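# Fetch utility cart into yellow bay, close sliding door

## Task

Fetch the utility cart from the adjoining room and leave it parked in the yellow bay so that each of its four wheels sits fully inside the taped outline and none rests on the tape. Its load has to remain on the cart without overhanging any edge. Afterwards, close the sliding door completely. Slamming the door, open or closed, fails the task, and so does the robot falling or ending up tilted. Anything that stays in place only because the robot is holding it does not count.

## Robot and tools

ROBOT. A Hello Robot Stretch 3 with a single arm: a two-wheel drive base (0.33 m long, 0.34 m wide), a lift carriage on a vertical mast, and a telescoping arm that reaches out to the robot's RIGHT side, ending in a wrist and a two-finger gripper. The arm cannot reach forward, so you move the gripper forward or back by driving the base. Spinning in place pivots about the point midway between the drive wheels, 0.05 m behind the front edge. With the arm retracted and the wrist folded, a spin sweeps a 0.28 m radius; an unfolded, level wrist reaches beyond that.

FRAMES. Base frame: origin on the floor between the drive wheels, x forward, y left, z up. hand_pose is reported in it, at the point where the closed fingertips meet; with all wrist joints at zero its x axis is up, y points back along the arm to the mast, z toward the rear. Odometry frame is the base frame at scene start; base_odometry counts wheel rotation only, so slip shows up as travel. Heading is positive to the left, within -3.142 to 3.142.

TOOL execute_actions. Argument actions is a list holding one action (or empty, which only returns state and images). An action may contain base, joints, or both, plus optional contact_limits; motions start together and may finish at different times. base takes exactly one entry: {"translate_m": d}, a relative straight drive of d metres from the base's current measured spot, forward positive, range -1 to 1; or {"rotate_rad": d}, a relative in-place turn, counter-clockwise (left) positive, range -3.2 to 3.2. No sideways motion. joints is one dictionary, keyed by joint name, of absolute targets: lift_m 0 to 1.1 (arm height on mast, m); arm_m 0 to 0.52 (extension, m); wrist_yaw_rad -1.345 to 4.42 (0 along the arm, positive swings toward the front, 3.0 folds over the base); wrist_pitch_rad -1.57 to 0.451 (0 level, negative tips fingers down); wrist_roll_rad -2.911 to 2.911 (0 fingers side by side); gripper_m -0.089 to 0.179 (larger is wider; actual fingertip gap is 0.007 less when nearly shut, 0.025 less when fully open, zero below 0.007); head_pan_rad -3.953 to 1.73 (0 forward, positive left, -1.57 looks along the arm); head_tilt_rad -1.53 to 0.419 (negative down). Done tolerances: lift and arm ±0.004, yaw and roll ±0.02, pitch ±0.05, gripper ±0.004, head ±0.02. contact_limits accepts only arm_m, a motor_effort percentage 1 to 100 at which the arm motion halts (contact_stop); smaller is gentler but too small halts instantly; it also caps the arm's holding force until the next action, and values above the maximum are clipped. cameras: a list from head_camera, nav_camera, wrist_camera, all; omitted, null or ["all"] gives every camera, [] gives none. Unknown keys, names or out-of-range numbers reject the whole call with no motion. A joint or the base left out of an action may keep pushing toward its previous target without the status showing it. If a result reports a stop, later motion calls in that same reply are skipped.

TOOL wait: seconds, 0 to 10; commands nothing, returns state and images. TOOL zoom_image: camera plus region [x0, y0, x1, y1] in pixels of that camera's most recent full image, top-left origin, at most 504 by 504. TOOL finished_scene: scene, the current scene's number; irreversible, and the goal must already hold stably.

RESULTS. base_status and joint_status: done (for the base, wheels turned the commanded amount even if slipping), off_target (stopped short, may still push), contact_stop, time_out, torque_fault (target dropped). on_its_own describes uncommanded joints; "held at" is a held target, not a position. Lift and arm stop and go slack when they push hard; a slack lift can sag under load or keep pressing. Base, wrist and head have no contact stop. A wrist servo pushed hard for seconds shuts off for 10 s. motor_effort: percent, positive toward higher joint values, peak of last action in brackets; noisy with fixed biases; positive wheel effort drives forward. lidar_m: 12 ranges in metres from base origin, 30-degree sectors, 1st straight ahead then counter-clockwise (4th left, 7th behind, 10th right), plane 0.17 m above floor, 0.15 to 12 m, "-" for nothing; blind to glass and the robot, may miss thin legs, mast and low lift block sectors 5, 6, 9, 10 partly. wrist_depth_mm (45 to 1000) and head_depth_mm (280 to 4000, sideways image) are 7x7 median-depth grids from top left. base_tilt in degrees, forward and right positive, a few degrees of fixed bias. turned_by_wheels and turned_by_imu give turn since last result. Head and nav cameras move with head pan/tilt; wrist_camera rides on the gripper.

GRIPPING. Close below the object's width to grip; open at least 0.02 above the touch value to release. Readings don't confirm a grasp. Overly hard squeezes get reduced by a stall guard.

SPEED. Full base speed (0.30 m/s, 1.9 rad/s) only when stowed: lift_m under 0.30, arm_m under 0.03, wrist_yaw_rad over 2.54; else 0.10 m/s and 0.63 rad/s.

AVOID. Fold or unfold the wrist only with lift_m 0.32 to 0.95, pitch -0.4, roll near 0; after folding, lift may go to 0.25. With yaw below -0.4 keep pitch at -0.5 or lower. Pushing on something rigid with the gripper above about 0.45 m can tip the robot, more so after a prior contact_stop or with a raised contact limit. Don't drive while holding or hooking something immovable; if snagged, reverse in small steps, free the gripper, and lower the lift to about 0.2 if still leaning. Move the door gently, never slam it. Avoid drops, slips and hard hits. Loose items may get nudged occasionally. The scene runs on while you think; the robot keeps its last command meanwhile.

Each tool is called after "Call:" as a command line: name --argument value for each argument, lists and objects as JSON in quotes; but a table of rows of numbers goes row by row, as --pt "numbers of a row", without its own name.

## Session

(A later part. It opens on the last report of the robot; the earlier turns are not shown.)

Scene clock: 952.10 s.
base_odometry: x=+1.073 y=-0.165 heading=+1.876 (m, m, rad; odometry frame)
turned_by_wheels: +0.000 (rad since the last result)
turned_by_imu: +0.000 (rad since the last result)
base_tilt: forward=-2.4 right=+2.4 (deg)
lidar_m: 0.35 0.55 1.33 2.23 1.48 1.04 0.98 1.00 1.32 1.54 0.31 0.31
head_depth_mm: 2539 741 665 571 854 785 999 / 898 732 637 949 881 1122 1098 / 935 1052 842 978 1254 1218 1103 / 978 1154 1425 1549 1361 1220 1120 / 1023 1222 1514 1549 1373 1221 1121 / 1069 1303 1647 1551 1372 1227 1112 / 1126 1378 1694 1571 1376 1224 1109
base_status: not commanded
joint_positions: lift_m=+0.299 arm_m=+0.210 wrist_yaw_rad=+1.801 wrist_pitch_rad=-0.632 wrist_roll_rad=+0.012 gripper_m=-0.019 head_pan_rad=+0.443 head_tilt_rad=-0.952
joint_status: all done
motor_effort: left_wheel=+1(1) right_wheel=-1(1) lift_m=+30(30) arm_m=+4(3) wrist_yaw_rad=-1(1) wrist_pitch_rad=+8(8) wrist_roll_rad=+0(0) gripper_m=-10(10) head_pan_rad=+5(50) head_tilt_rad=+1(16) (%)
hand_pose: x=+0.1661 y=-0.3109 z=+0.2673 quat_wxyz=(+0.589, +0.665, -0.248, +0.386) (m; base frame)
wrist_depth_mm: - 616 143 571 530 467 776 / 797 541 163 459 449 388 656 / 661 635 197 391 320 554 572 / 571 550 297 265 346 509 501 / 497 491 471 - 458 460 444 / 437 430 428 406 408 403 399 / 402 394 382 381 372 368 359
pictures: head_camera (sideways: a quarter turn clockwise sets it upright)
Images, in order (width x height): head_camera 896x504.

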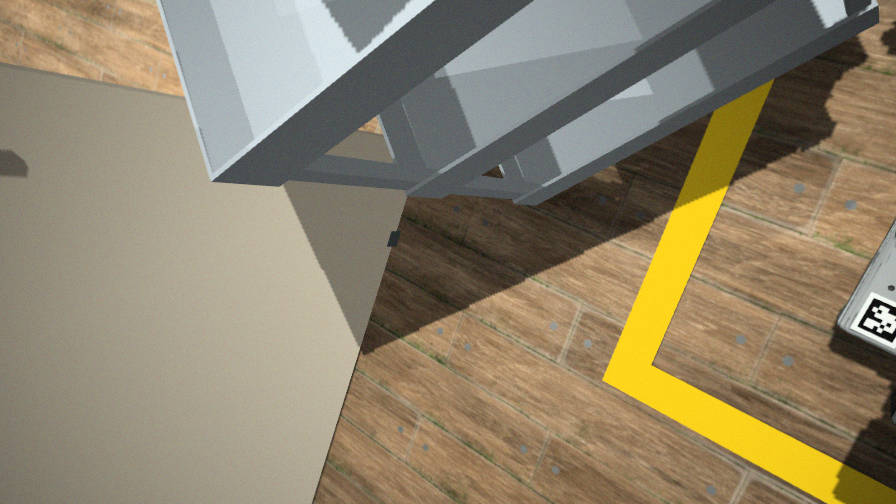

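Call:
execute_actions --actions '[{"base":{"translate_m":0.08},"joints":{"lift_m":0.31,"arm_m":0.31,"wrist_yaw_rad":2.4,"wrist_pitch_rad":-0.45,"gripper_m":0.13,"head_pan_rad":-0.5,"head_tilt_rad":-1.1}}]' --cameras '["head_camera","wrist_camera"]'

Scene clock: 965.20 s.
base_odometry: x=+1.049 y=-0.088 heading=+1.876 (m, m, rad; odometry frame)
turned_by_wheels: +0.000 (rad since the last result)
turned_by_imu: +0.000 (rad since the last result)
base_tilt: forward=-2.4 right=+2.3 (deg)
lidar_m: 0.28 0.44 1.22 2.24 1.59 1.12 1.06 1.09 1.43 1.53 0.25 0.25
head_depth_mm: 327 390 560 522 1261 1176 1115 / 328 389 501 531 828 1180 - / 328 387 497 542 834 1186 - / 330 386 495 549 848 1188 - / 332 384 513 551 1096 1196 1127 / 696 659 598 563 1151 1193 1105 / 737 673 599 871 1256 1201 1105
base_status: done
joint_positions: lift_m=+0.310 arm_m=+0.310 wrist_yaw_rad=+2.402 wrist_pitch_rad=-0.469 wrist_roll_rad=+0.012 gripper_m=+0.130 head_pan_rad=-0.493 head_tilt_rad=-1.087
joint_status: all done
motor_effort: left_wheel=+1(4) right_wheel=-1(13) lift_m=+27(32) arm_m=+4(6) wrist_yaw_rad=-2(38) wrist_pitch_rad=+12(22) wrist_roll_rad=+0(0) gripper_m=+0(99) head_pan_rad=-4(51) head_tilt_rad=-8(24) (%)
hand_pose: x=+0.1255 y=-0.2940 z=+0.3110 quat_wxyz=(+0.402, +0.704, -0.098, +0.578) (m; base frame)
wrist_depth_mm: - - - 697 924 725 - / - - - 624 681 621 558 / 922 911 854 501 522 521 478 / 763 713 697 410 428 418 413 / - 608 579 344 362 365 351 / - - 491 246 255 - 249 / - - 436 373 290 394 402
pictures: head_camera (sideways: a quarter turn clockwise sets it upright), wrist_camera
Images, in order (width x height): head_camera 896x504, wrist_camera 644x364.

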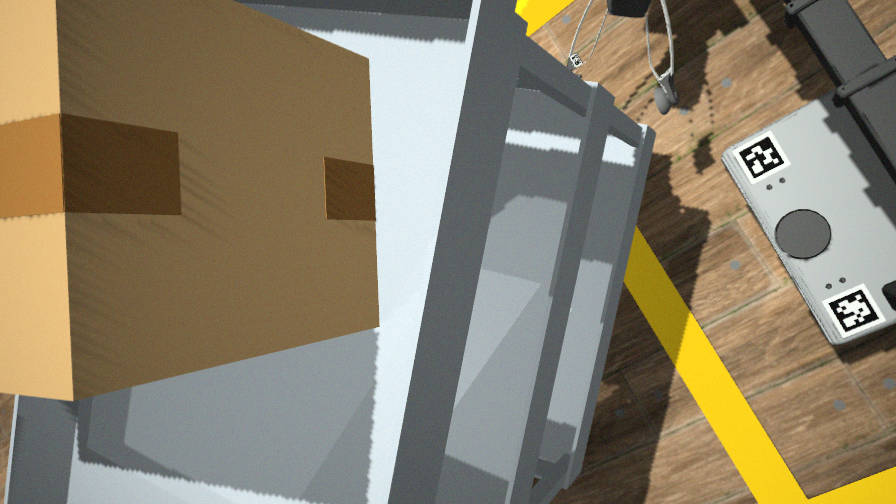

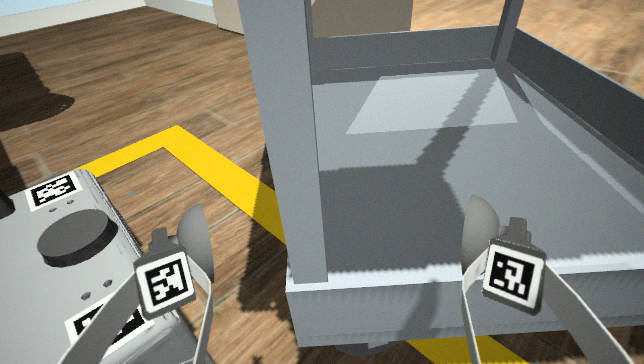

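Call:
execute_actions --actions '[{"base":{"translate_m":0.05},"joints":{"arm_m":0.21}}]' --cameras '["wrist_camera"]'

Scene clock: 969.63 s.
base_odometry: x=+1.034 y=-0.041 heading=+1.876 (m, m, rad; odometry frame)
turned_by_wheels: +0.000 (rad since the last result)
turned_by_imu: +0.000 (rad since the last result)
base_tilt: forward=-2.4 right=+2.3 (deg)
lidar_m: 0.24 0.38 1.16 2.23 1.67 1.17 1.11 1.14 1.49 0.26 0.21 0.21
head_depth_mm: 313 333 429 523 539 1161 1121 / 314 331 427 524 762 1158 - / 316 330 425 527 804 1176 - / 317 330 423 527 817 1179 - / 319 329 570 536 840 1191 1125 / 719 669 596 546 854 1191 1102 / 727 671 598 556 1069 1202 1109
base_status: done
joint_positions: lift_m=+0.310 arm_m=+0.210 wrist_yaw_rad=+2.401 wrist_pitch_rad=-0.469 wrist_roll_rad=+0.012 gripper_m=+0.130 head_pan_rad=-0.493 head_tilt_rad=-1.087
joint_status: all done
motor_effort: left_wheel=+1(3) right_wheel=-2(2) lift_m=+27(27) arm_m=-3(1) wrist_yaw_rad=-2(2) wrist_pitch_rad=+12(12) wrist_roll_rad=+0(0) gripper_m=+0(1) head_pan_rad=-4(4) head_tilt_rad=-8(8) (%)
hand_pose: x=+0.1256 y=-0.1946 z=+0.3111 quat_wxyz=(+0.402, +0.704, -0.098, +0.578) (m; base frame)
wrist_depth_mm: - - - - - - - / - - - - - - 566 / 905 902 856 835 - 506 470 / 736 721 695 668 - 422 404 / - 603 578 51 48 341 348 / - - 498 61 57 295 304 / - - 439 411 70 273 270
pictures: wrist_camera
Images, in order (width x height): wrist_camera 644x364.

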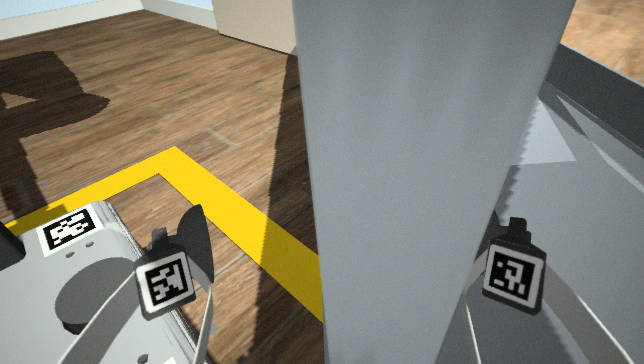

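Call:
execute_actions --actions '[{"base":{"translate_m":-0.035},"joints":{"arm_m":0.265}}]' --cameras '["wrist_camera"]'

Scene clock: 994.20 s.
base_odometry: x=+1.044 y=-0.074 heading=+1.876 (m, m, rad; odometry frame)
turned_by_wheels: +0.000 (rad since the last result)
turned_by_imu: +0.001 (rad since the last result)
base_tilt: forward=-2.4 right=+2.4 (deg)
lidar_m: 0.27 0.42 1.20 2.24 1.62 1.14 1.08 1.10 1.45 1.53 0.24 0.24
head_depth_mm: 322 373 480 530 1244 1167 1113 / 320 372 478 532 804 1174 - / 322 369 474 532 832 1185 - / 324 368 474 541 843 1189 - / 325 367 491 552 1044 1192 1130 / 705 661 597 554 1134 1189 1106 / 736 673 600 565 1148 1199 1101
base_status: done
joint_positions: lift_m=+0.310 arm_m=+0.265 wrist_yaw_rad=+2.401 wrist_pitch_rad=-0.469 wrist_roll_rad=+0.012 gripper_m=+0.130 head_pan_rad=-0.493 head_tilt_rad=-1.087
joint_status: all done
motor_effort: left_wheel=+1(2) right_wheel=-1(5) lift_m=+27(27) arm_m=+4(4) wrist_yaw_rad=-1(2) wrist_pitch_rad=+11(12) wrist_roll_rad=+0(0) gripper_m=-1(1) head_pan_rad=-3(4) head_tilt_rad=-8(8) (%)
hand_pose: x=+0.1256 y=-0.2490 z=+0.3111 quat_wxyz=(+0.402, +0.704, -0.098, +0.578) (m; base frame)
wrist_depth_mm: - - - 90 931 681 - / - - - 99 686 664 562 / 906 922 846 110 534 513 479 / 738 713 687 127 432 415 415 / - 607 563 148 365 370 348 / - - 499 312 314 - 304 / - - 438 282 218 221 217
pictures: wrist_camera
Images, in order (width x height): wrist_camera 644x364.

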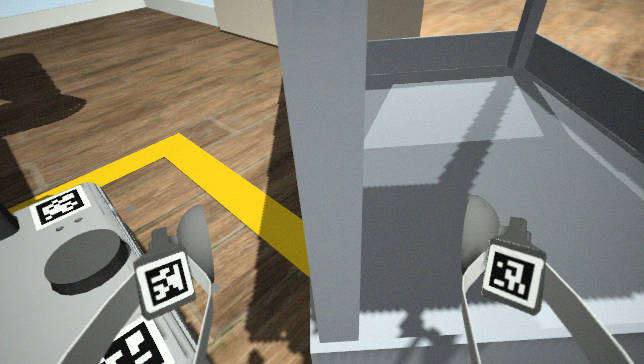

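Call:
execute_actions --actions '[{"base":{"translate_m":0.022},"joints":{"arm_m":0.24}}]' --cameras '[]'

Call:
execute_actions --actions '[{"joints":{"gripper_m":-0.03}}]' --cameras '["wrist_camera","head_camera"]'

Scene clock: 997.90 s.
base_odometry: x=+1.037 y=-0.053 heading=+1.876 (m, m, rad; odometry frame)
turned_by_wheels: +0.000 (rad since the last result)
turned_by_imu: +0.000 (rad since the last result)
base_tilt: forward=-2.4 right=+2.4 (deg)
lidar_m: 0.25 0.39 1.17 2.24 1.66 1.16 1.10 1.12 1.48 1.53 0.22 0.22
head_depth_mm: 313 348 448 531 569 1172 1115 / 313 346 446 532 754 1171 - / 316 346 444 529 812 1177 - / 318 344 442 527 837 1188 - / 319 343 480 536 849 1190 1131 / 719 671 597 546 1051 1189 1105 / 726 672 599 556 1064 1201 1106
base_status: done
joint_positions: lift_m=+0.310 arm_m=+0.240 wrist_yaw_rad=+2.401 wrist_pitch_rad=-0.469 wrist_roll_rad=+0.012 gripper_m=+0.130 head_pan_rad=-0.493 head_tilt_rad=-1.087
joint_status: all done
motor_effort: left_wheel=+1(4) right_wheel=-1(1) lift_m=+27(27) arm_m=-2(2) wrist_yaw_rad=-1(2) wrist_pitch_rad=+12(12) wrist_roll_rad=+1(0) gripper_m=+1(0) head_pan_rad=-4(5) head_tilt_rad=-8(8) (%)
hand_pose: x=+0.1256 y=-0.2246 z=+0.3111 quat_wxyz=(+0.402, +0.704, -0.098, +0.578) (m; base frame)
wrist_depth_mm: - - - 59 863 - - / - - - 65 644 641 550 / 921 881 832 73 517 508 475 / 737 705 696 82 429 422 405 / - 610 574 95 359 364 350 / - - 496 115 313 - 307 / - - 438 142 278 274 268
pictures: none
No camera images: the call's "cameras" was empty. Leave "cameras" out to get every camera's image.

Scene clock: 1000.00 s.
base_odometry: x=+1.037 y=-0.053 heading=+1.876 (m, m, rad; odometry frame)
turned_by_wheels: +0.000 (rad since the last result)
turned_by_imu: +0.000 (rad since the last result)
base_tilt: forward=-2.3 right=+2.4 (deg)
lidar_m: 0.25 0.39 1.17 2.24 1.66 1.16 1.10 1.12 1.48 1.53 0.22 0.22
head_depth_mm: 313 348 450 530 568 1165 1113 / 314 346 446 531 758 1167 - / 316 345 444 529 811 1189 - / 317 344 440 527 833 1191 - / 319 342 479 537 853 1193 1123 / 722 669 597 548 1054 1200 1102 / 724 674 600 557 1064 1205 1112
base_status: not commanded
joint_positions: lift_m=+0.310 arm_m=+0.240 wrist_yaw_rad=+2.401 wrist_pitch_rad=-0.469 wrist_roll_rad=+0.012 gripper_m=-0.028 head_pan_rad=-0.493 head_tilt_rad=-1.087
joint_status: all done
motor_effort: left_wheel=+1(1) right_wheel=-1(2) lift_m=+27(27) arm_m=-3(3) wrist_yaw_rad=-1(1) wrist_pitch_rad=+12(12) wrist_roll_rad=+0(0) gripper_m=-38(100) head_pan_rad=-3(2) head_tilt_rad=-8(8) (%)
hand_pose: x=+0.1257 y=-0.2246 z=+0.3111 quat_wxyz=(+0.402, +0.704, -0.098, +0.578) (m; base frame)
wrist_depth_mm: - - - 59 852 - - / - - - 65 654 644 554 / 905 894 828 73 515 519 476 / 717 718 694 82 424 418 411 / - 609 606 95 361 358 350 / - 520 502 112 305 311 301 / - - 438 142 277 270 267
pictures: head_camera (sideways: a quarter turn clockwise sets it upright), wrist_camera
Images, in order (width x height): head_camera 896x504, wrist_camera 644x364.

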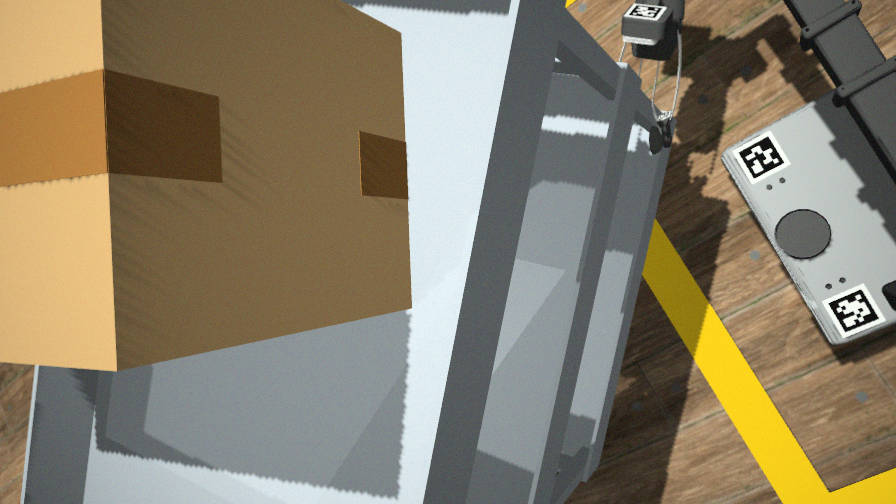

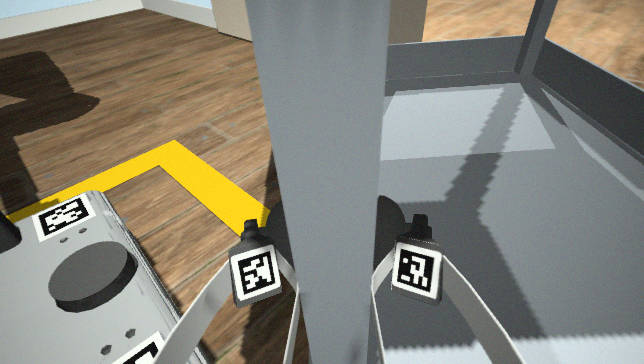

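Call:
execute_actions --actions '[{"base":{"translate_m":-0.12},"joints":{"wrist_yaw_rad":2.29,"head_pan_rad":-0.3}}]'

Scene clock: 1005.90 s.
base_odometry: x=+1.074 y=-0.168 heading=+1.877 (m, m, rad; odometry frame)
turned_by_wheels: +0.000 (rad since the last result)
turned_by_imu: +0.002 (rad since the last result)
base_tilt: forward=-2.3 right=+2.4 (deg)
lidar_m: 0.28 0.47 1.34 2.23 1.48 1.03 0.98 1.00 1.32 1.54 0.25 0.25
head_depth_mm: 318 359 451 529 618 1166 1102 / 321 368 467 531 811 1160 1107 / 328 379 484 540 835 1184 - / 713 641 574 550 1082 1187 - / 744 668 594 862 1170 1191 1126 / 726 668 596 900 1270 1193 1105 / 2003 661 608 915 1302 1200 1113
base_status: done
joint_positions: lift_m=+0.310 arm_m=+0.240 wrist_yaw_rad=+2.300 wrist_pitch_rad=-0.447 wrist_roll_rad=+0.020 gripper_m=-0.004 head_pan_rad=-0.307 head_tilt_rad=-1.087
joint_status: all done
on_its_own: gripper_m is held at -0.005, not at your -0.030, by its stall guard, which is not easing now; wrist_yaw_rad is at rest, and its effort (-13) is outside its rest range (-12 to +12)
motor_effort: left_wheel=+4(10) right_wheel=-9(39) lift_m=+27(27) arm_m=+4(5) wrist_yaw_rad=-13(44) wrist_pitch_rad=-1(11) wrist_roll_rad=-3(5) gripper_m=-25(32) head_pan_rad=+5(28) head_tilt_rad=-7(8) (%)
hand_pose: x=+0.1432 y=-0.2377 z=+0.3158 quat_wxyz=(+0.424, +0.699, -0.142, +0.559) (m; base frame)
wrist_depth_mm: - - - 73 - - - / - - - 81 700 650 924 / 961 957 895 89 546 529 474 / 752 738 731 101 443 433 416 / 671 605 600 115 380 367 354 / - 530 500 137 311 315 306 / - - 446 174 283 275 270
pictures: head_camera (sideways: a quarter turn clockwise sets it upright), nav_camera (sideways: a quarter turn counterclockwise sets it upright), wrist_camera
Images, in order (width x height): head_camera 896x504, nav_camera 672x504, wrist_camera 644x364.

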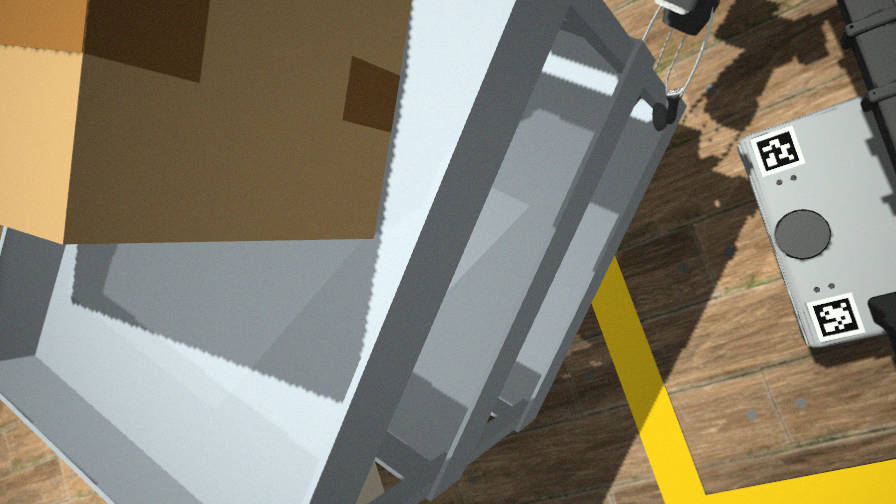

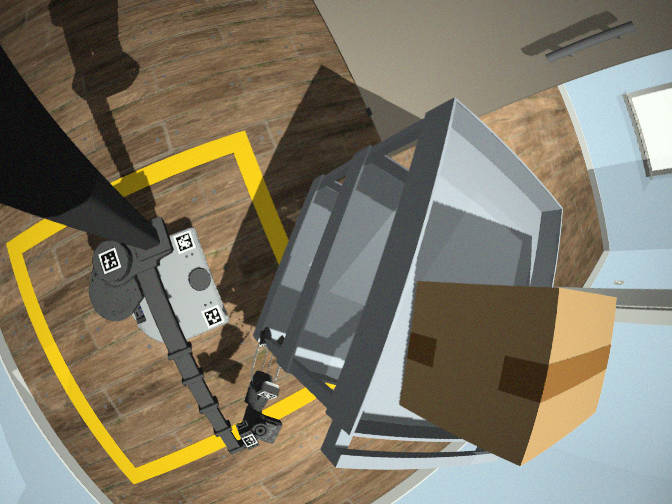

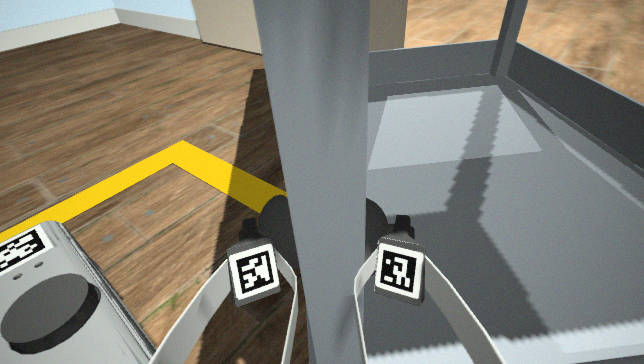

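Call:
execute_actions --actions '[{"base":{"translate_m":-0.12},"joints":{"wrist_yaw_rad":2.16,"arm_m":0.19,"gripper_m":-0.04}}]'

Scene clock: 1011.27 s.
base_odometry: x=+1.110 y=-0.282 heading=+1.877 (m, m, rad; odometry frame)
turned_by_wheels: +0.000 (rad since the last result)
turned_by_imu: +0.001 (rad since the last result)
base_tilt: forward=-2.3 right=+2.4 (deg)
lidar_m: 0.30 0.56 1.50 2.22 1.29 0.90 0.86 0.88 1.16 1.54 0.25 0.25
head_depth_mm: 325 379 475 529 640 1165 1102 / 334 394 497 530 811 1173 1110 / 337 409 522 548 845 1188 - / 367 454 565 855 1142 1195 - / 762 667 595 881 1256 1190 1130 / 735 669 604 927 1308 1194 1105 / 720 672 628 1389 1304 1204 1109
base_status: done
joint_positions: lift_m=+0.310 arm_m=+0.190 wrist_yaw_rad=+2.109 wrist_pitch_rad=-0.448 wrist_roll_rad=+0.027 gripper_m=-0.030 head_pan_rad=-0.307 head_tilt_rad=-1.087
joint_status: wrist_yaw_rad off_target (ended at +2.109, target +2.160); gripper_m off_target (ended at -0.030, target -0.040); the others done
on_its_own: wrist_yaw_rad is held at +2.113, not at your +2.160, by its stall guard, which is not easing now; gripper_m is held at -0.032, not at your -0.040, by its stall guard, which is still easing
motor_effort: left_wheel=+1(5) right_wheel=-1(23) lift_m=+27(27) arm_m=-2(9) wrist_yaw_rad=+5(68) wrist_pitch_rad=-1(2) wrist_roll_rad=-6(5) gripper_m=-39(100) head_pan_rad=+3(5) head_tilt_rad=-8(8) (%)
hand_pose: x=+0.1681 y=-0.2223 z=+0.3157 quat_wxyz=(+0.474, +0.684, -0.210, +0.513) (m; base frame)
wrist_depth_mm: - - - 73 - - - / - - - 80 705 620 873 / - 958 881 88 545 525 464 / 759 727 711 100 446 434 416 / 639 615 613 114 382 361 351 / 536 525 504 135 309 315 304 / 474 459 446 174 280 271 228
pictures: head_camera (sideways: a quarter turn clockwise sets it upright), nav_camera (sideways: a quarter turn counterclockwise sets it upright), wrist_camera
Images, in order (width x height): head_camera 896x504, nav_camera 672x504, wrist_camera 644x364.

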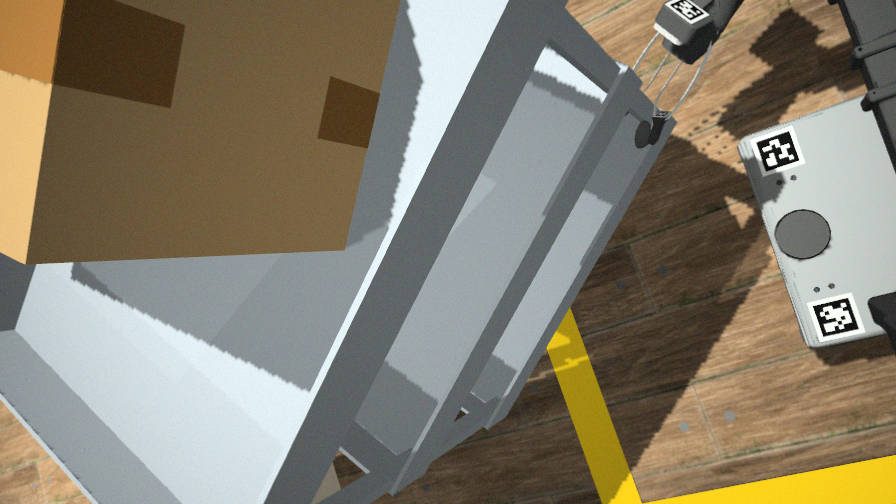

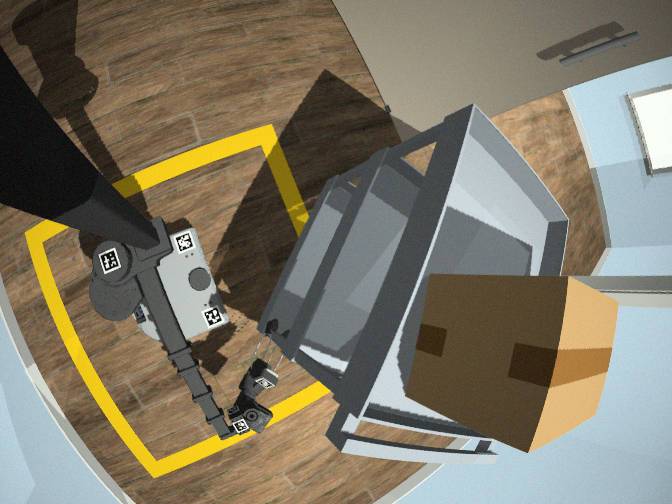

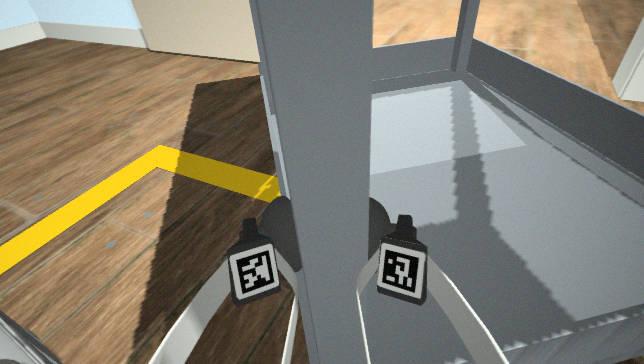

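Call:
execute_actions --actions '[{"base":{"translate_m":-0.12},"joints":{"wrist_yaw_rad":1.93,"arm_m":0.14,"gripper_m":-0.03}}]'

Scene clock: 1014.93 s.
base_odometry: x=+1.146 y=-0.396 heading=+1.877 (m, m, rad; odometry frame)
turned_by_wheels: +0.000 (rad since the last result)
turned_by_imu: +0.001 (rad since the last result)
base_tilt: forward=-2.3 right=+2.4 (deg)
lidar_m: 0.33 1.26 1.66 2.21 1.11 0.78 0.74 0.76 1.00 1.55 0.27 0.27
head_depth_mm: 335 401 500 529 1241 1182 1104 / 348 419 526 529 821 1172 1108 / 361 438 551 556 1039 1186 - / 395 490 578 871 1173 1190 - / 758 666 593 912 1273 1193 1122 / 730 671 627 1088 1298 1188 1102 / 710 673 853 1410 1307 1201 1100
base_status: done
joint_positions: lift_m=+0.310 arm_m=+0.140 wrist_yaw_rad=+1.859 wrist_pitch_rad=-0.449 wrist_roll_rad=+0.027 gripper_m=-0.019 head_pan_rad=-0.307 head_tilt_rad=-1.087
joint_status: wrist_yaw_rad off_target (ended at +1.859, target +1.930); gripper_m off_target (ended at -0.019, target -0.030); the others done
on_its_own: wrist_yaw_rad is held at +1.871, not at your +1.930, by its stall guard, which is not easing now; gripper_m is held at -0.019, not at your -0.030, by its stall guard, which is still easing; wrist_yaw_rad is at rest, and its effort (+16) is outside its rest range (-12 to +12)
motor_effort: left_wheel=+0(4) right_wheel=-3(22) lift_m=+27(27) arm_m=-4(7) wrist_yaw_rad=+16(68) wrist_pitch_rad=+0(2) wrist_roll_rad=-5(5) gripper_m=-9(70) head_pan_rad=+3(3) head_tilt_rad=-8(7) (%)
hand_pose: x=+0.1900 y=-0.2229 z=+0.3153 quat_wxyz=(+0.535, +0.652, -0.293, +0.449) (m; base frame)
wrist_depth_mm: - - - 71 - - 961 / - - 674 78 661 594 976 / 988 938 610 88 534 503 436 / 772 745 667 100 434 425 412 / 627 616 603 115 366 360 353 / 533 518 507 134 305 313 291 / 462 452 439 172 284 275 410
pictures: head_camera (sideways: a quarter turn clockwise sets it upright), nav_camera (sideways: a quarter turn counterclockwise sets it upright), wrist_camera
Images, in order (width x height): head_camera 896x504, nav_camera 672x504, wrist_camera 644x364.

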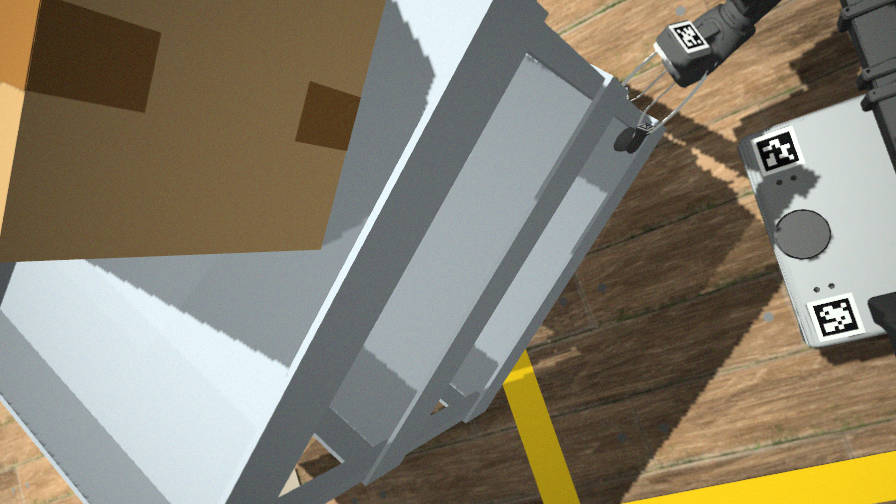

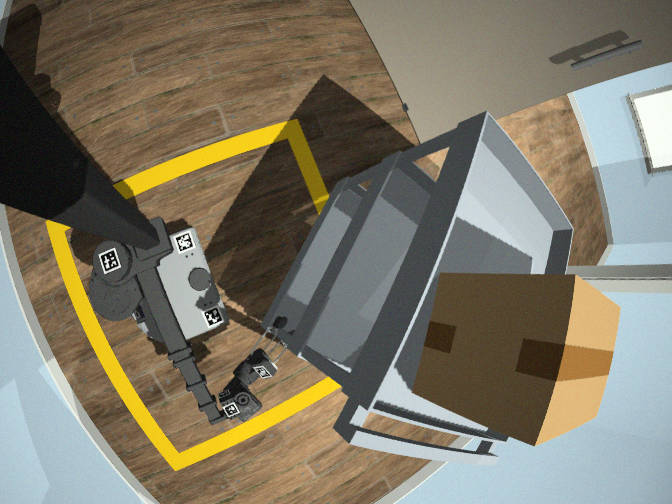

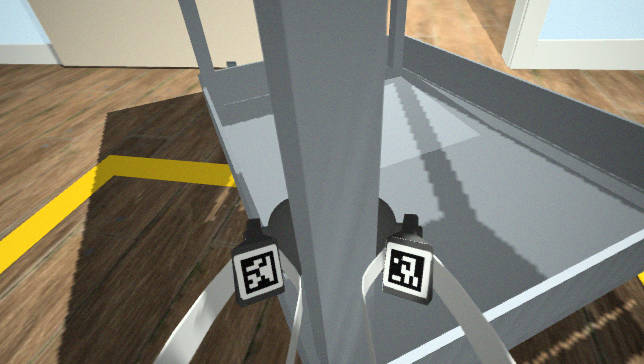

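Call:
execute_actions --actions '[{"joints":{"head_pan_rad":-1.57,"head_tilt_rad":-1.2,"wrist_yaw_rad":1.87}}]' --cameras '["head_camera"]'

Call:
execute_actions --actions '[{"joints":{"head_pan_rad":1.57,"head_tilt_rad":-1.2}}]' --cameras '["head_camera","nav_camera"]'

Scene clock: 1031.67 s.
base_odometry: x=+1.146 y=-0.396 heading=+1.877 (m, m, rad; odometry frame)
turned_by_wheels: +0.000 (rad since the last result)
turned_by_imu: +0.001 (rad since the last result)
base_tilt: forward=-2.4 right=+2.4 (deg)
lidar_m: 0.33 1.26 1.66 2.22 1.11 0.78 0.74 0.76 1.00 1.55 0.27 0.27
head_depth_mm: 1650 1577 1442 1341 1249 1182 - / 1674 1587 1457 1353 1258 - - / 1664 1580 1459 1375 1272 - - / 1661 1589 1465 1370 1259 1184 1102 / 1654 1602 1474 1361 1243 1183 1112 / 1636 1601 1444 644 823 1196 1113 / 1644 1603 1455 502 810 1151 1116
base_status: not commanded
joint_positions: lift_m=+0.310 arm_m=+0.140 wrist_yaw_rad=+1.859 wrist_pitch_rad=-0.449 wrist_roll_rad=+0.026 gripper_m=-0.004 head_pan_rad=-1.563 head_tilt_rad=-1.185
joint_status: all done
on_its_own: gripper_m is held at -0.006, not at your -0.030, by its stall guard, which is not easing now; wrist_yaw_rad is at rest, and its effort (+14) is outside its rest range (-12 to +12)
motor_effort: left_wheel=+0(0) right_wheel=-3(4) lift_m=+27(27) arm_m=-3(4) wrist_yaw_rad=+14(15) wrist_pitch_rad=+0(0) wrist_roll_rad=-5(5) gripper_m=-24(24) head_pan_rad=-5(50) head_tilt_rad=-8(20) (%)
hand_pose: x=+0.1899 y=-0.2228 z=+0.3153 quat_wxyz=(+0.535, +0.652, -0.293, +0.450) (m; base frame)
wrist_depth_mm: - - - 71 - - 919 / - - 664 79 664 600 964 / 967 920 620 88 533 508 440 / 753 737 670 100 434 425 408 / 620 607 593 114 368 361 351 / 524 528 510 136 305 312 291 / 459 458 442 173 283 272 415
pictures: head_camera (sideways: a quarter turn clockwise sets it upright)
Images, in order (width x height): head_camera 896x504.

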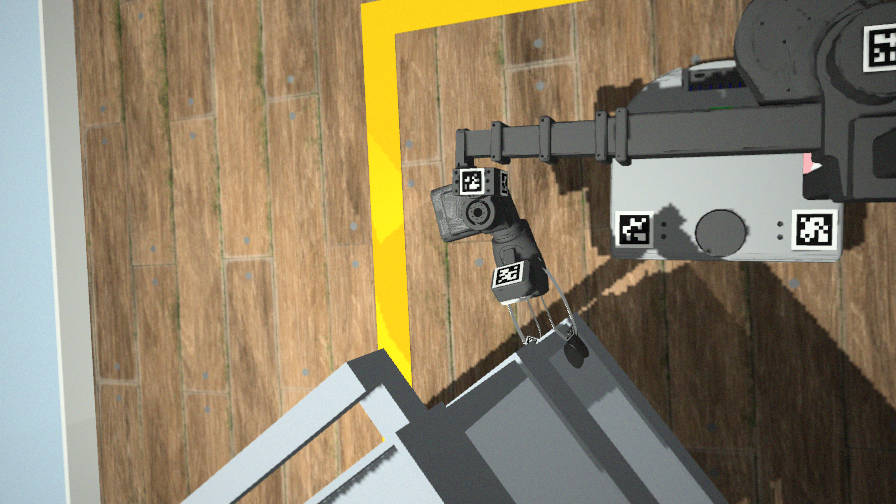

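Scene clock: 1033.70 s.
base_odometry: x=+1.146 y=-0.396 heading=+1.877 (m, m, rad; odometry frame)
turned_by_wheels: +0.000 (rad since the last result)
turned_by_imu: +0.000 (rad since the last result)
base_tilt: forward=-2.3 right=+2.4 (deg)
lidar_m: 0.33 1.26 1.66 2.21 1.11 0.78 0.74 0.76 1.00 1.55 0.27 0.27
head_depth_mm: 1724 1567 1450 1337 1255 1169 958 / 1729 1585 1462 1345 1261 1171 1103 / 1740 1582 1463 1345 1257 1175 1101 / 1737 1607 1472 1346 1278 - 1089 / 1755 1605 1469 1356 - - - / 1769 1619 1491 - - - 1118 / 1769 1631 - - 1275 1184 1114
base_status: not commanded
joint_positions: lift_m=+0.310 arm_m=+0.140 wrist_yaw_rad=+1.859 wrist_pitch_rad=-0.449 wrist_roll_rad=+0.026 gripper_m=-0.004 head_pan_rad=+1.563 head_tilt_rad=-1.185
joint_status: all done
on_its_own: gripper_m is held at -0.006, not at your -0.030, by its stall guard, which is not easing now; wrist_yaw_rad is at rest, and its effort (+14) is outside its rest range (-12 to +12)
motor_effort: left_wheel=+0(0) right_wheel=-3(3) lift_m=+27(27) arm_m=-3(3) wrist_yaw_rad=+14(14) wrist_pitch_rad=+0(0) wrist_roll_rad=-5(5) gripper_m=-23(22) head_pan_rad=+4(51) head_tilt_rad=-9(7) (%)
hand_pose: x=+0.1899 y=-0.2228 z=+0.3153 quat_wxyz=(+0.535, +0.652, -0.293, +0.450) (m; base frame)
wrist_depth_mm: - - - 71 - - 953 / - - 670 79 669 588 999 / - 932 625 88 549 514 437 / 776 729 666 100 438 428 412 / 637 610 597 114 369 361 354 / 537 523 509 136 306 313 291 / 468 458 444 173 279 273 410
pictures: head_camera (sideways: a quarter turn clockwise sets it upright), nav_camera (sideways: a quarter turn counterclockwise sets it upright)
Images, in order (width x height): head_camera 896x504, nav_camera 672x504.

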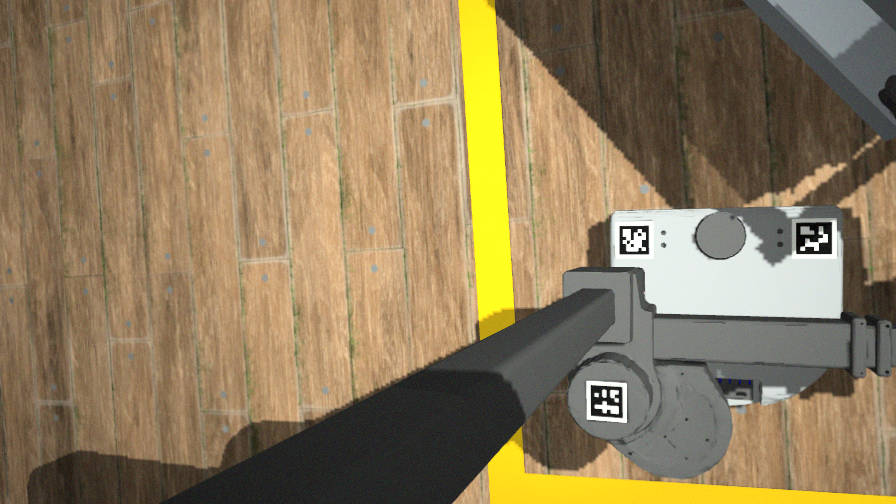

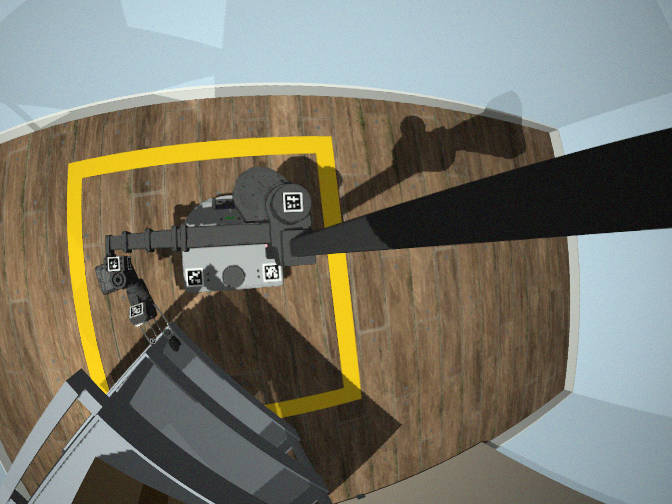

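Call:
execute_actions --actions '[{"base":{"translate_m":-0.13},"joints":{"wrist_yaw_rad":1.85,"arm_m":0.10,"gripper_m":-0.035,"head_pan_rad":-0.3,"head_tilt_rad":-1.1}}]'

Scene clock: 1055.27 s.
base_odometry: x=+1.185 y=-0.520 heading=+1.877 (m, m, rad; odometry frame)
turned_by_wheels: +0.000 (rad since the last result)
turned_by_imu: +0.001 (rad since the last result)
base_tilt: forward=-2.3 right=+2.4 (deg)
lidar_m: 0.32 1.39 1.92 2.21 0.92 0.65 0.61 0.63 0.82 1.56 0.23 0.24
head_depth_mm: 326 389 480 525 1235 1200 1101 / 344 414 516 527 810 1178 1109 / 363 441 561 536 842 1183 - / 391 490 571 875 1178 1189 - / 743 656 596 927 1274 1193 1123 / 719 659 944 1368 1297 1196 1109 / 692 663 1506 1436 1313 1203 1113
base_status: done
joint_positions: lift_m=+0.310 arm_m=+0.100 wrist_yaw_rad=+1.851 wrist_pitch_rad=-0.450 wrist_roll_rad=+0.026 gripper_m=-0.026 head_pan_rad=-0.293 head_tilt_rad=-1.100
joint_status: gripper_m off_target (ended at -0.026, target -0.035); the others done
on_its_own: gripper_m is held at -0.027, not at your -0.035, by its stall guard, which is still easing
motor_effort: left_wheel=+2(5) right_wheel=-6(20) lift_m=+27(27) arm_m=-1(9) wrist_yaw_rad=-2(80) wrist_pitch_rad=+0(1) wrist_roll_rad=-5(5) gripper_m=-37(100) head_pan_rad=-4(49) head_tilt_rad=+0(11) (%)
hand_pose: x=+0.1903 y=-0.1842 z=+0.3152 quat_wxyz=(+0.537, +0.651, -0.295, +0.448) (m; base frame)
wrist_depth_mm: - - - 74 - - - / - - - 81 699 610 974 / 968 919 862 90 526 507 450 / 761 745 717 103 443 428 409 / 627 603 608 117 378 361 351 / 536 513 501 141 313 312 300 / 460 458 442 180 278 228 284
pictures: head_camera (sideways: a quarter turn clockwise sets it upright), nav_camera (sideways: a quarter turn counterclockwise sets it upright), wrist_camera
Images, in order (width x height): head_camera 896x504, nav_camera 672x504, wrist_camera 644x364.

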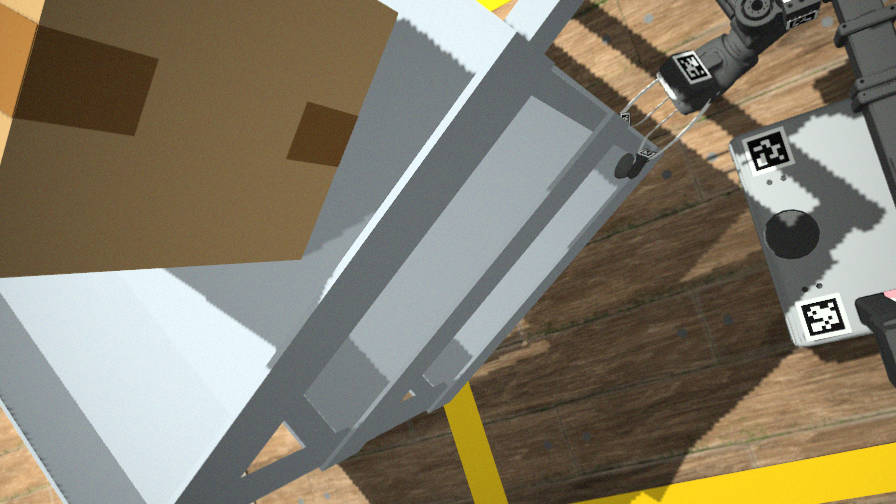

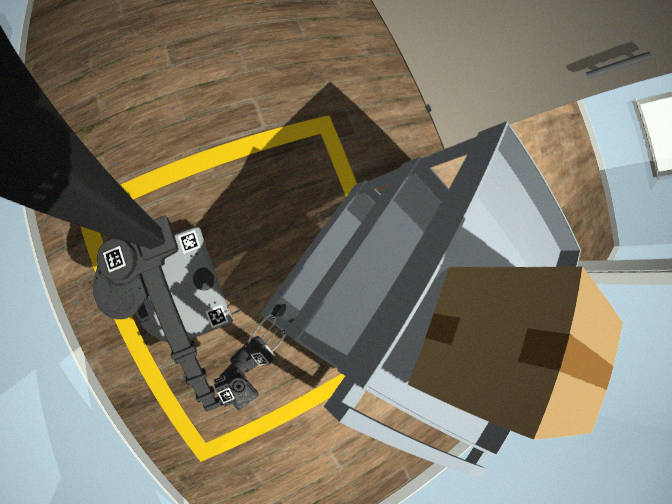

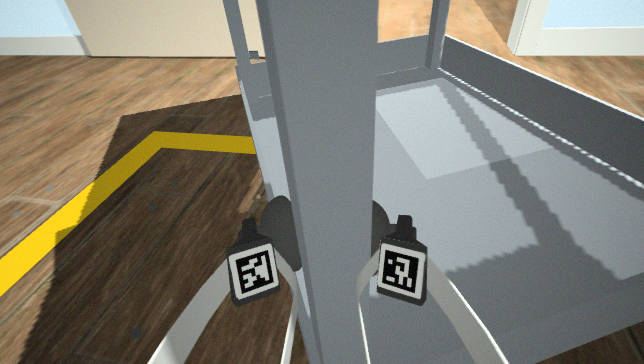

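Call:
execute_actions --actions '[{"base":{"translate_m":-0.13},"joints":{"wrist_yaw_rad":1.83,"arm_m":0.07,"gripper_m":-0.03}}]'

Scene clock: 1058.93 s.
base_odometry: x=+1.224 y=-0.644 heading=+1.877 (m, m, rad; odometry frame)
turned_by_wheels: +0.000 (rad since the last result)
turned_by_imu: +0.001 (rad since the last result)
base_tilt: forward=-2.3 right=+2.4 (deg)
lidar_m: 0.30 1.53 2.08 2.20 0.72 0.51 0.48 0.49 0.65 1.56 0.21 0.21
head_depth_mm: 322 371 454 526 457 1190 1089 / 335 400 497 528 670 1205 1110 / 359 434 552 529 831 1183 - / 387 485 570 864 1167 1191 - / 734 655 596 929 1280 1196 1117 / 717 660 958 1378 1291 1193 1104 / 702 683 1549 1428 1296 1195 1110
base_status: done
joint_positions: lift_m=+0.310 arm_m=+0.070 wrist_yaw_rad=+1.844 wrist_pitch_rad=-0.450 wrist_roll_rad=+0.026 gripper_m=-0.021 head_pan_rad=-0.293 head_tilt_rad=-1.100
joint_status: gripper_m off_target (ended at -0.021, target -0.030); the others done
on_its_own: gripper_m is held at -0.023, not at your -0.030, by its stall guard, which is still easing; wrist_yaw_rad is at rest, and its effort (-18) is outside its rest range (-12 to +12)
motor_effort: left_wheel=+3(3) right_wheel=-10(23) lift_m=+27(27) arm_m=+1(7) wrist_yaw_rad=-18(42) wrist_pitch_rad=+0(1) wrist_roll_rad=-5(5) gripper_m=-35(85) head_pan_rad=-4(4) head_tilt_rad=+0(0) (%)
hand_pose: x=+0.1908 y=-0.1557 z=+0.3153 quat_wxyz=(+0.539, +0.650, -0.298, +0.446) (m; base frame)
wrist_depth_mm: - - - 74 - - - / - - - 81 699 617 995 / 959 951 875 90 545 532 468 / 766 742 708 103 433 422 409 / 631 608 614 116 378 360 350 / 531 516 499 139 312 314 308 / 469 448 441 176 278 276 228
pictures: head_camera (sideways: a quarter turn clockwise sets it upright), nav_camera (sideways: a quarter turn counterclockwise sets it upright), wrist_camera
Images, in order (width x height): head_camera 896x504, nav_camera 672x504, wrist_camera 644x364.

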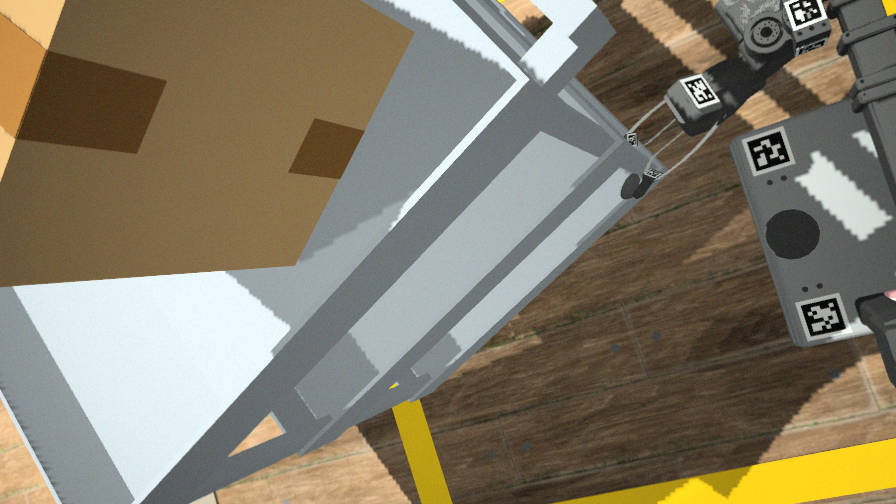

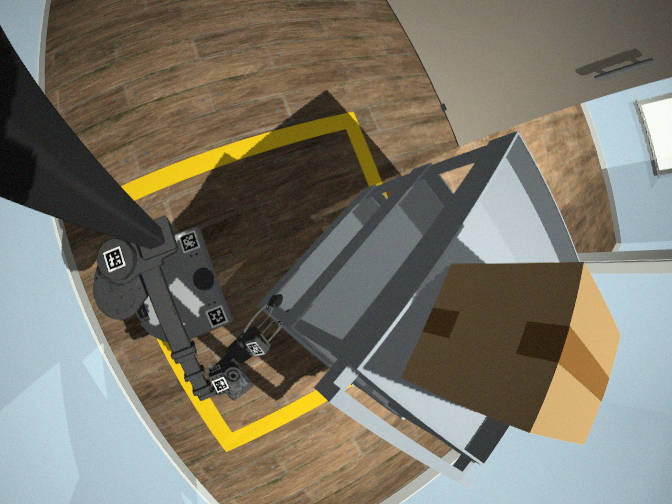

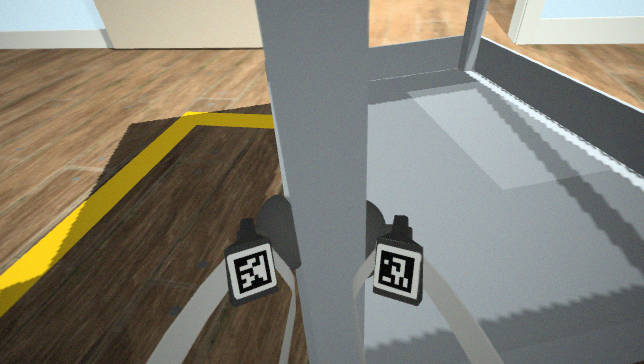

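Call:
execute_actions --actions '[{"base":{"translate_m":-0.13},"joints":{"wrist_yaw_rad":1.81,"arm_m":0.03,"gripper_m":-0.035}}]'

Scene clock: 1064.07 s.
base_odometry: x=+1.264 y=-0.768 heading=+1.878 (m, m, rad; odometry frame)
turned_by_wheels: +0.000 (rad since the last result)
turned_by_imu: +0.001 (rad since the last result)
base_tilt: forward=-2.4 right=+2.4 (deg)
lidar_m: 0.29 1.66 2.26 1.70 0.53 0.37 0.35 0.36 0.48 1.16 0.23 0.20
head_depth_mm: 318 358 432 531 818 1190 - / 327 391 482 526 460 1207 - / 356 430 542 530 809 1185 - / 389 484 575 853 1170 1191 - / 732 658 597 926 1297 1193 1119 / 717 659 969 1406 1301 1194 1101 / 709 793 1576 1428 1296 1195 1109
base_status: done
joint_positions: lift_m=+0.310 arm_m=+0.030 wrist_yaw_rad=+1.770 wrist_pitch_rad=-0.450 wrist_roll_rad=+0.027 gripper_m=-0.026 head_pan_rad=-0.293 head_tilt_rad=-1.100
joint_status: wrist_yaw_rad off_target (ended at +1.770, target +1.810); gripper_m off_target (ended at -0.026, target -0.035); the others done
on_its_own: wrist_yaw_rad is held at +1.770, not at your +1.810, by its stall guard, which is not easing now; gripper_m is held at -0.027, not at your -0.035, by its stall guard, which is still easing
motor_effort: left_wheel=+1(4) right_wheel=-5(20) lift_m=+27(27) arm_m=-1(8) wrist_yaw_rad=-1(66) wrist_pitch_rad=+0(1) wrist_roll_rad=-5(6) gripper_m=-37(100) head_pan_rad=-4(3) head_tilt_rad=+0(0) (%)
hand_pose: x=+0.1946 y=-0.1316 z=+0.3153 quat_wxyz=(+0.555, +0.639, -0.322, +0.425) (m; base frame)
wrist_depth_mm: - - - 74 - - - / - - - 81 697 622 967 / 992 952 890 90 543 533 469 / 747 743 714 102 445 424 410 / 631 614 607 116 375 362 351 / 528 522 502 138 313 311 309 / 462 458 442 177 279 273 225
pictures: head_camera (sideways: a quarter turn clockwise sets it upright), nav_camera (sideways: a quarter turn counterclockwise sets it upright), wrist_camera
Images, in order (width x height): head_camera 896x504, nav_camera 672x504, wrist_camera 644x364.

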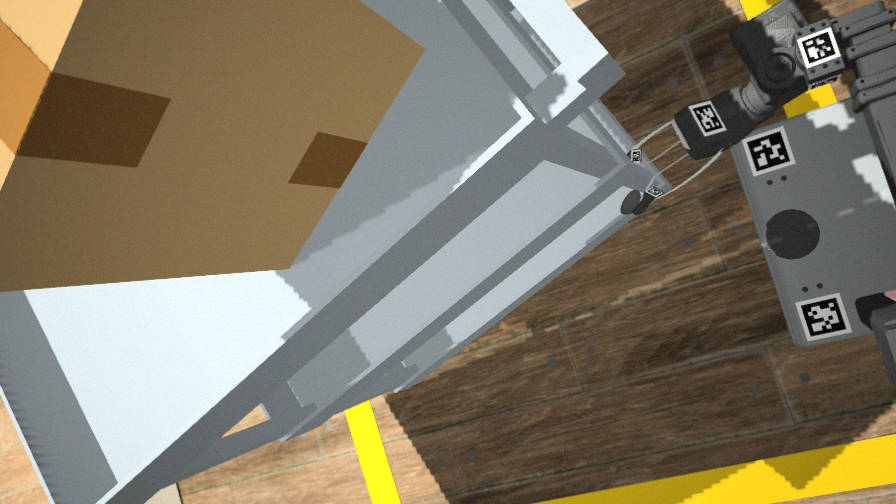

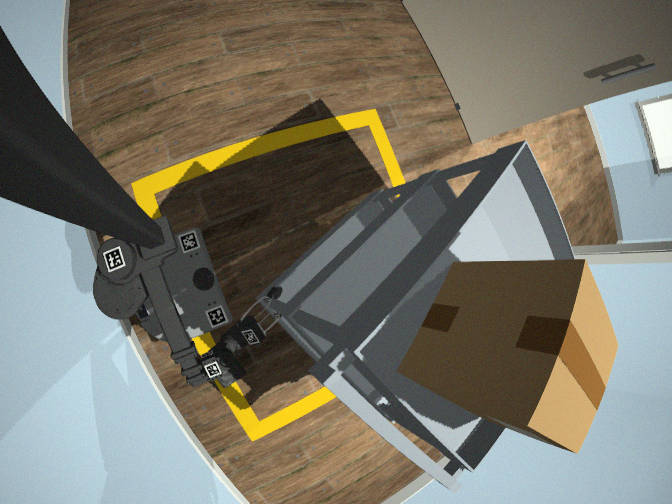

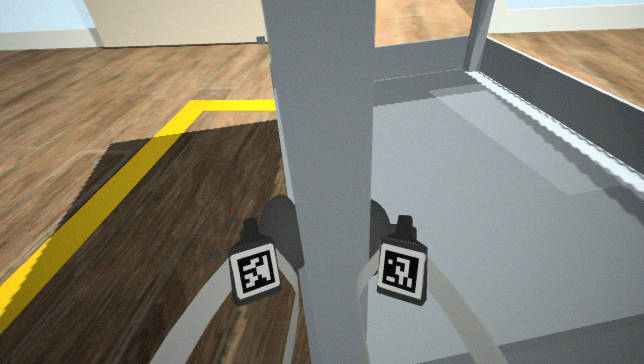

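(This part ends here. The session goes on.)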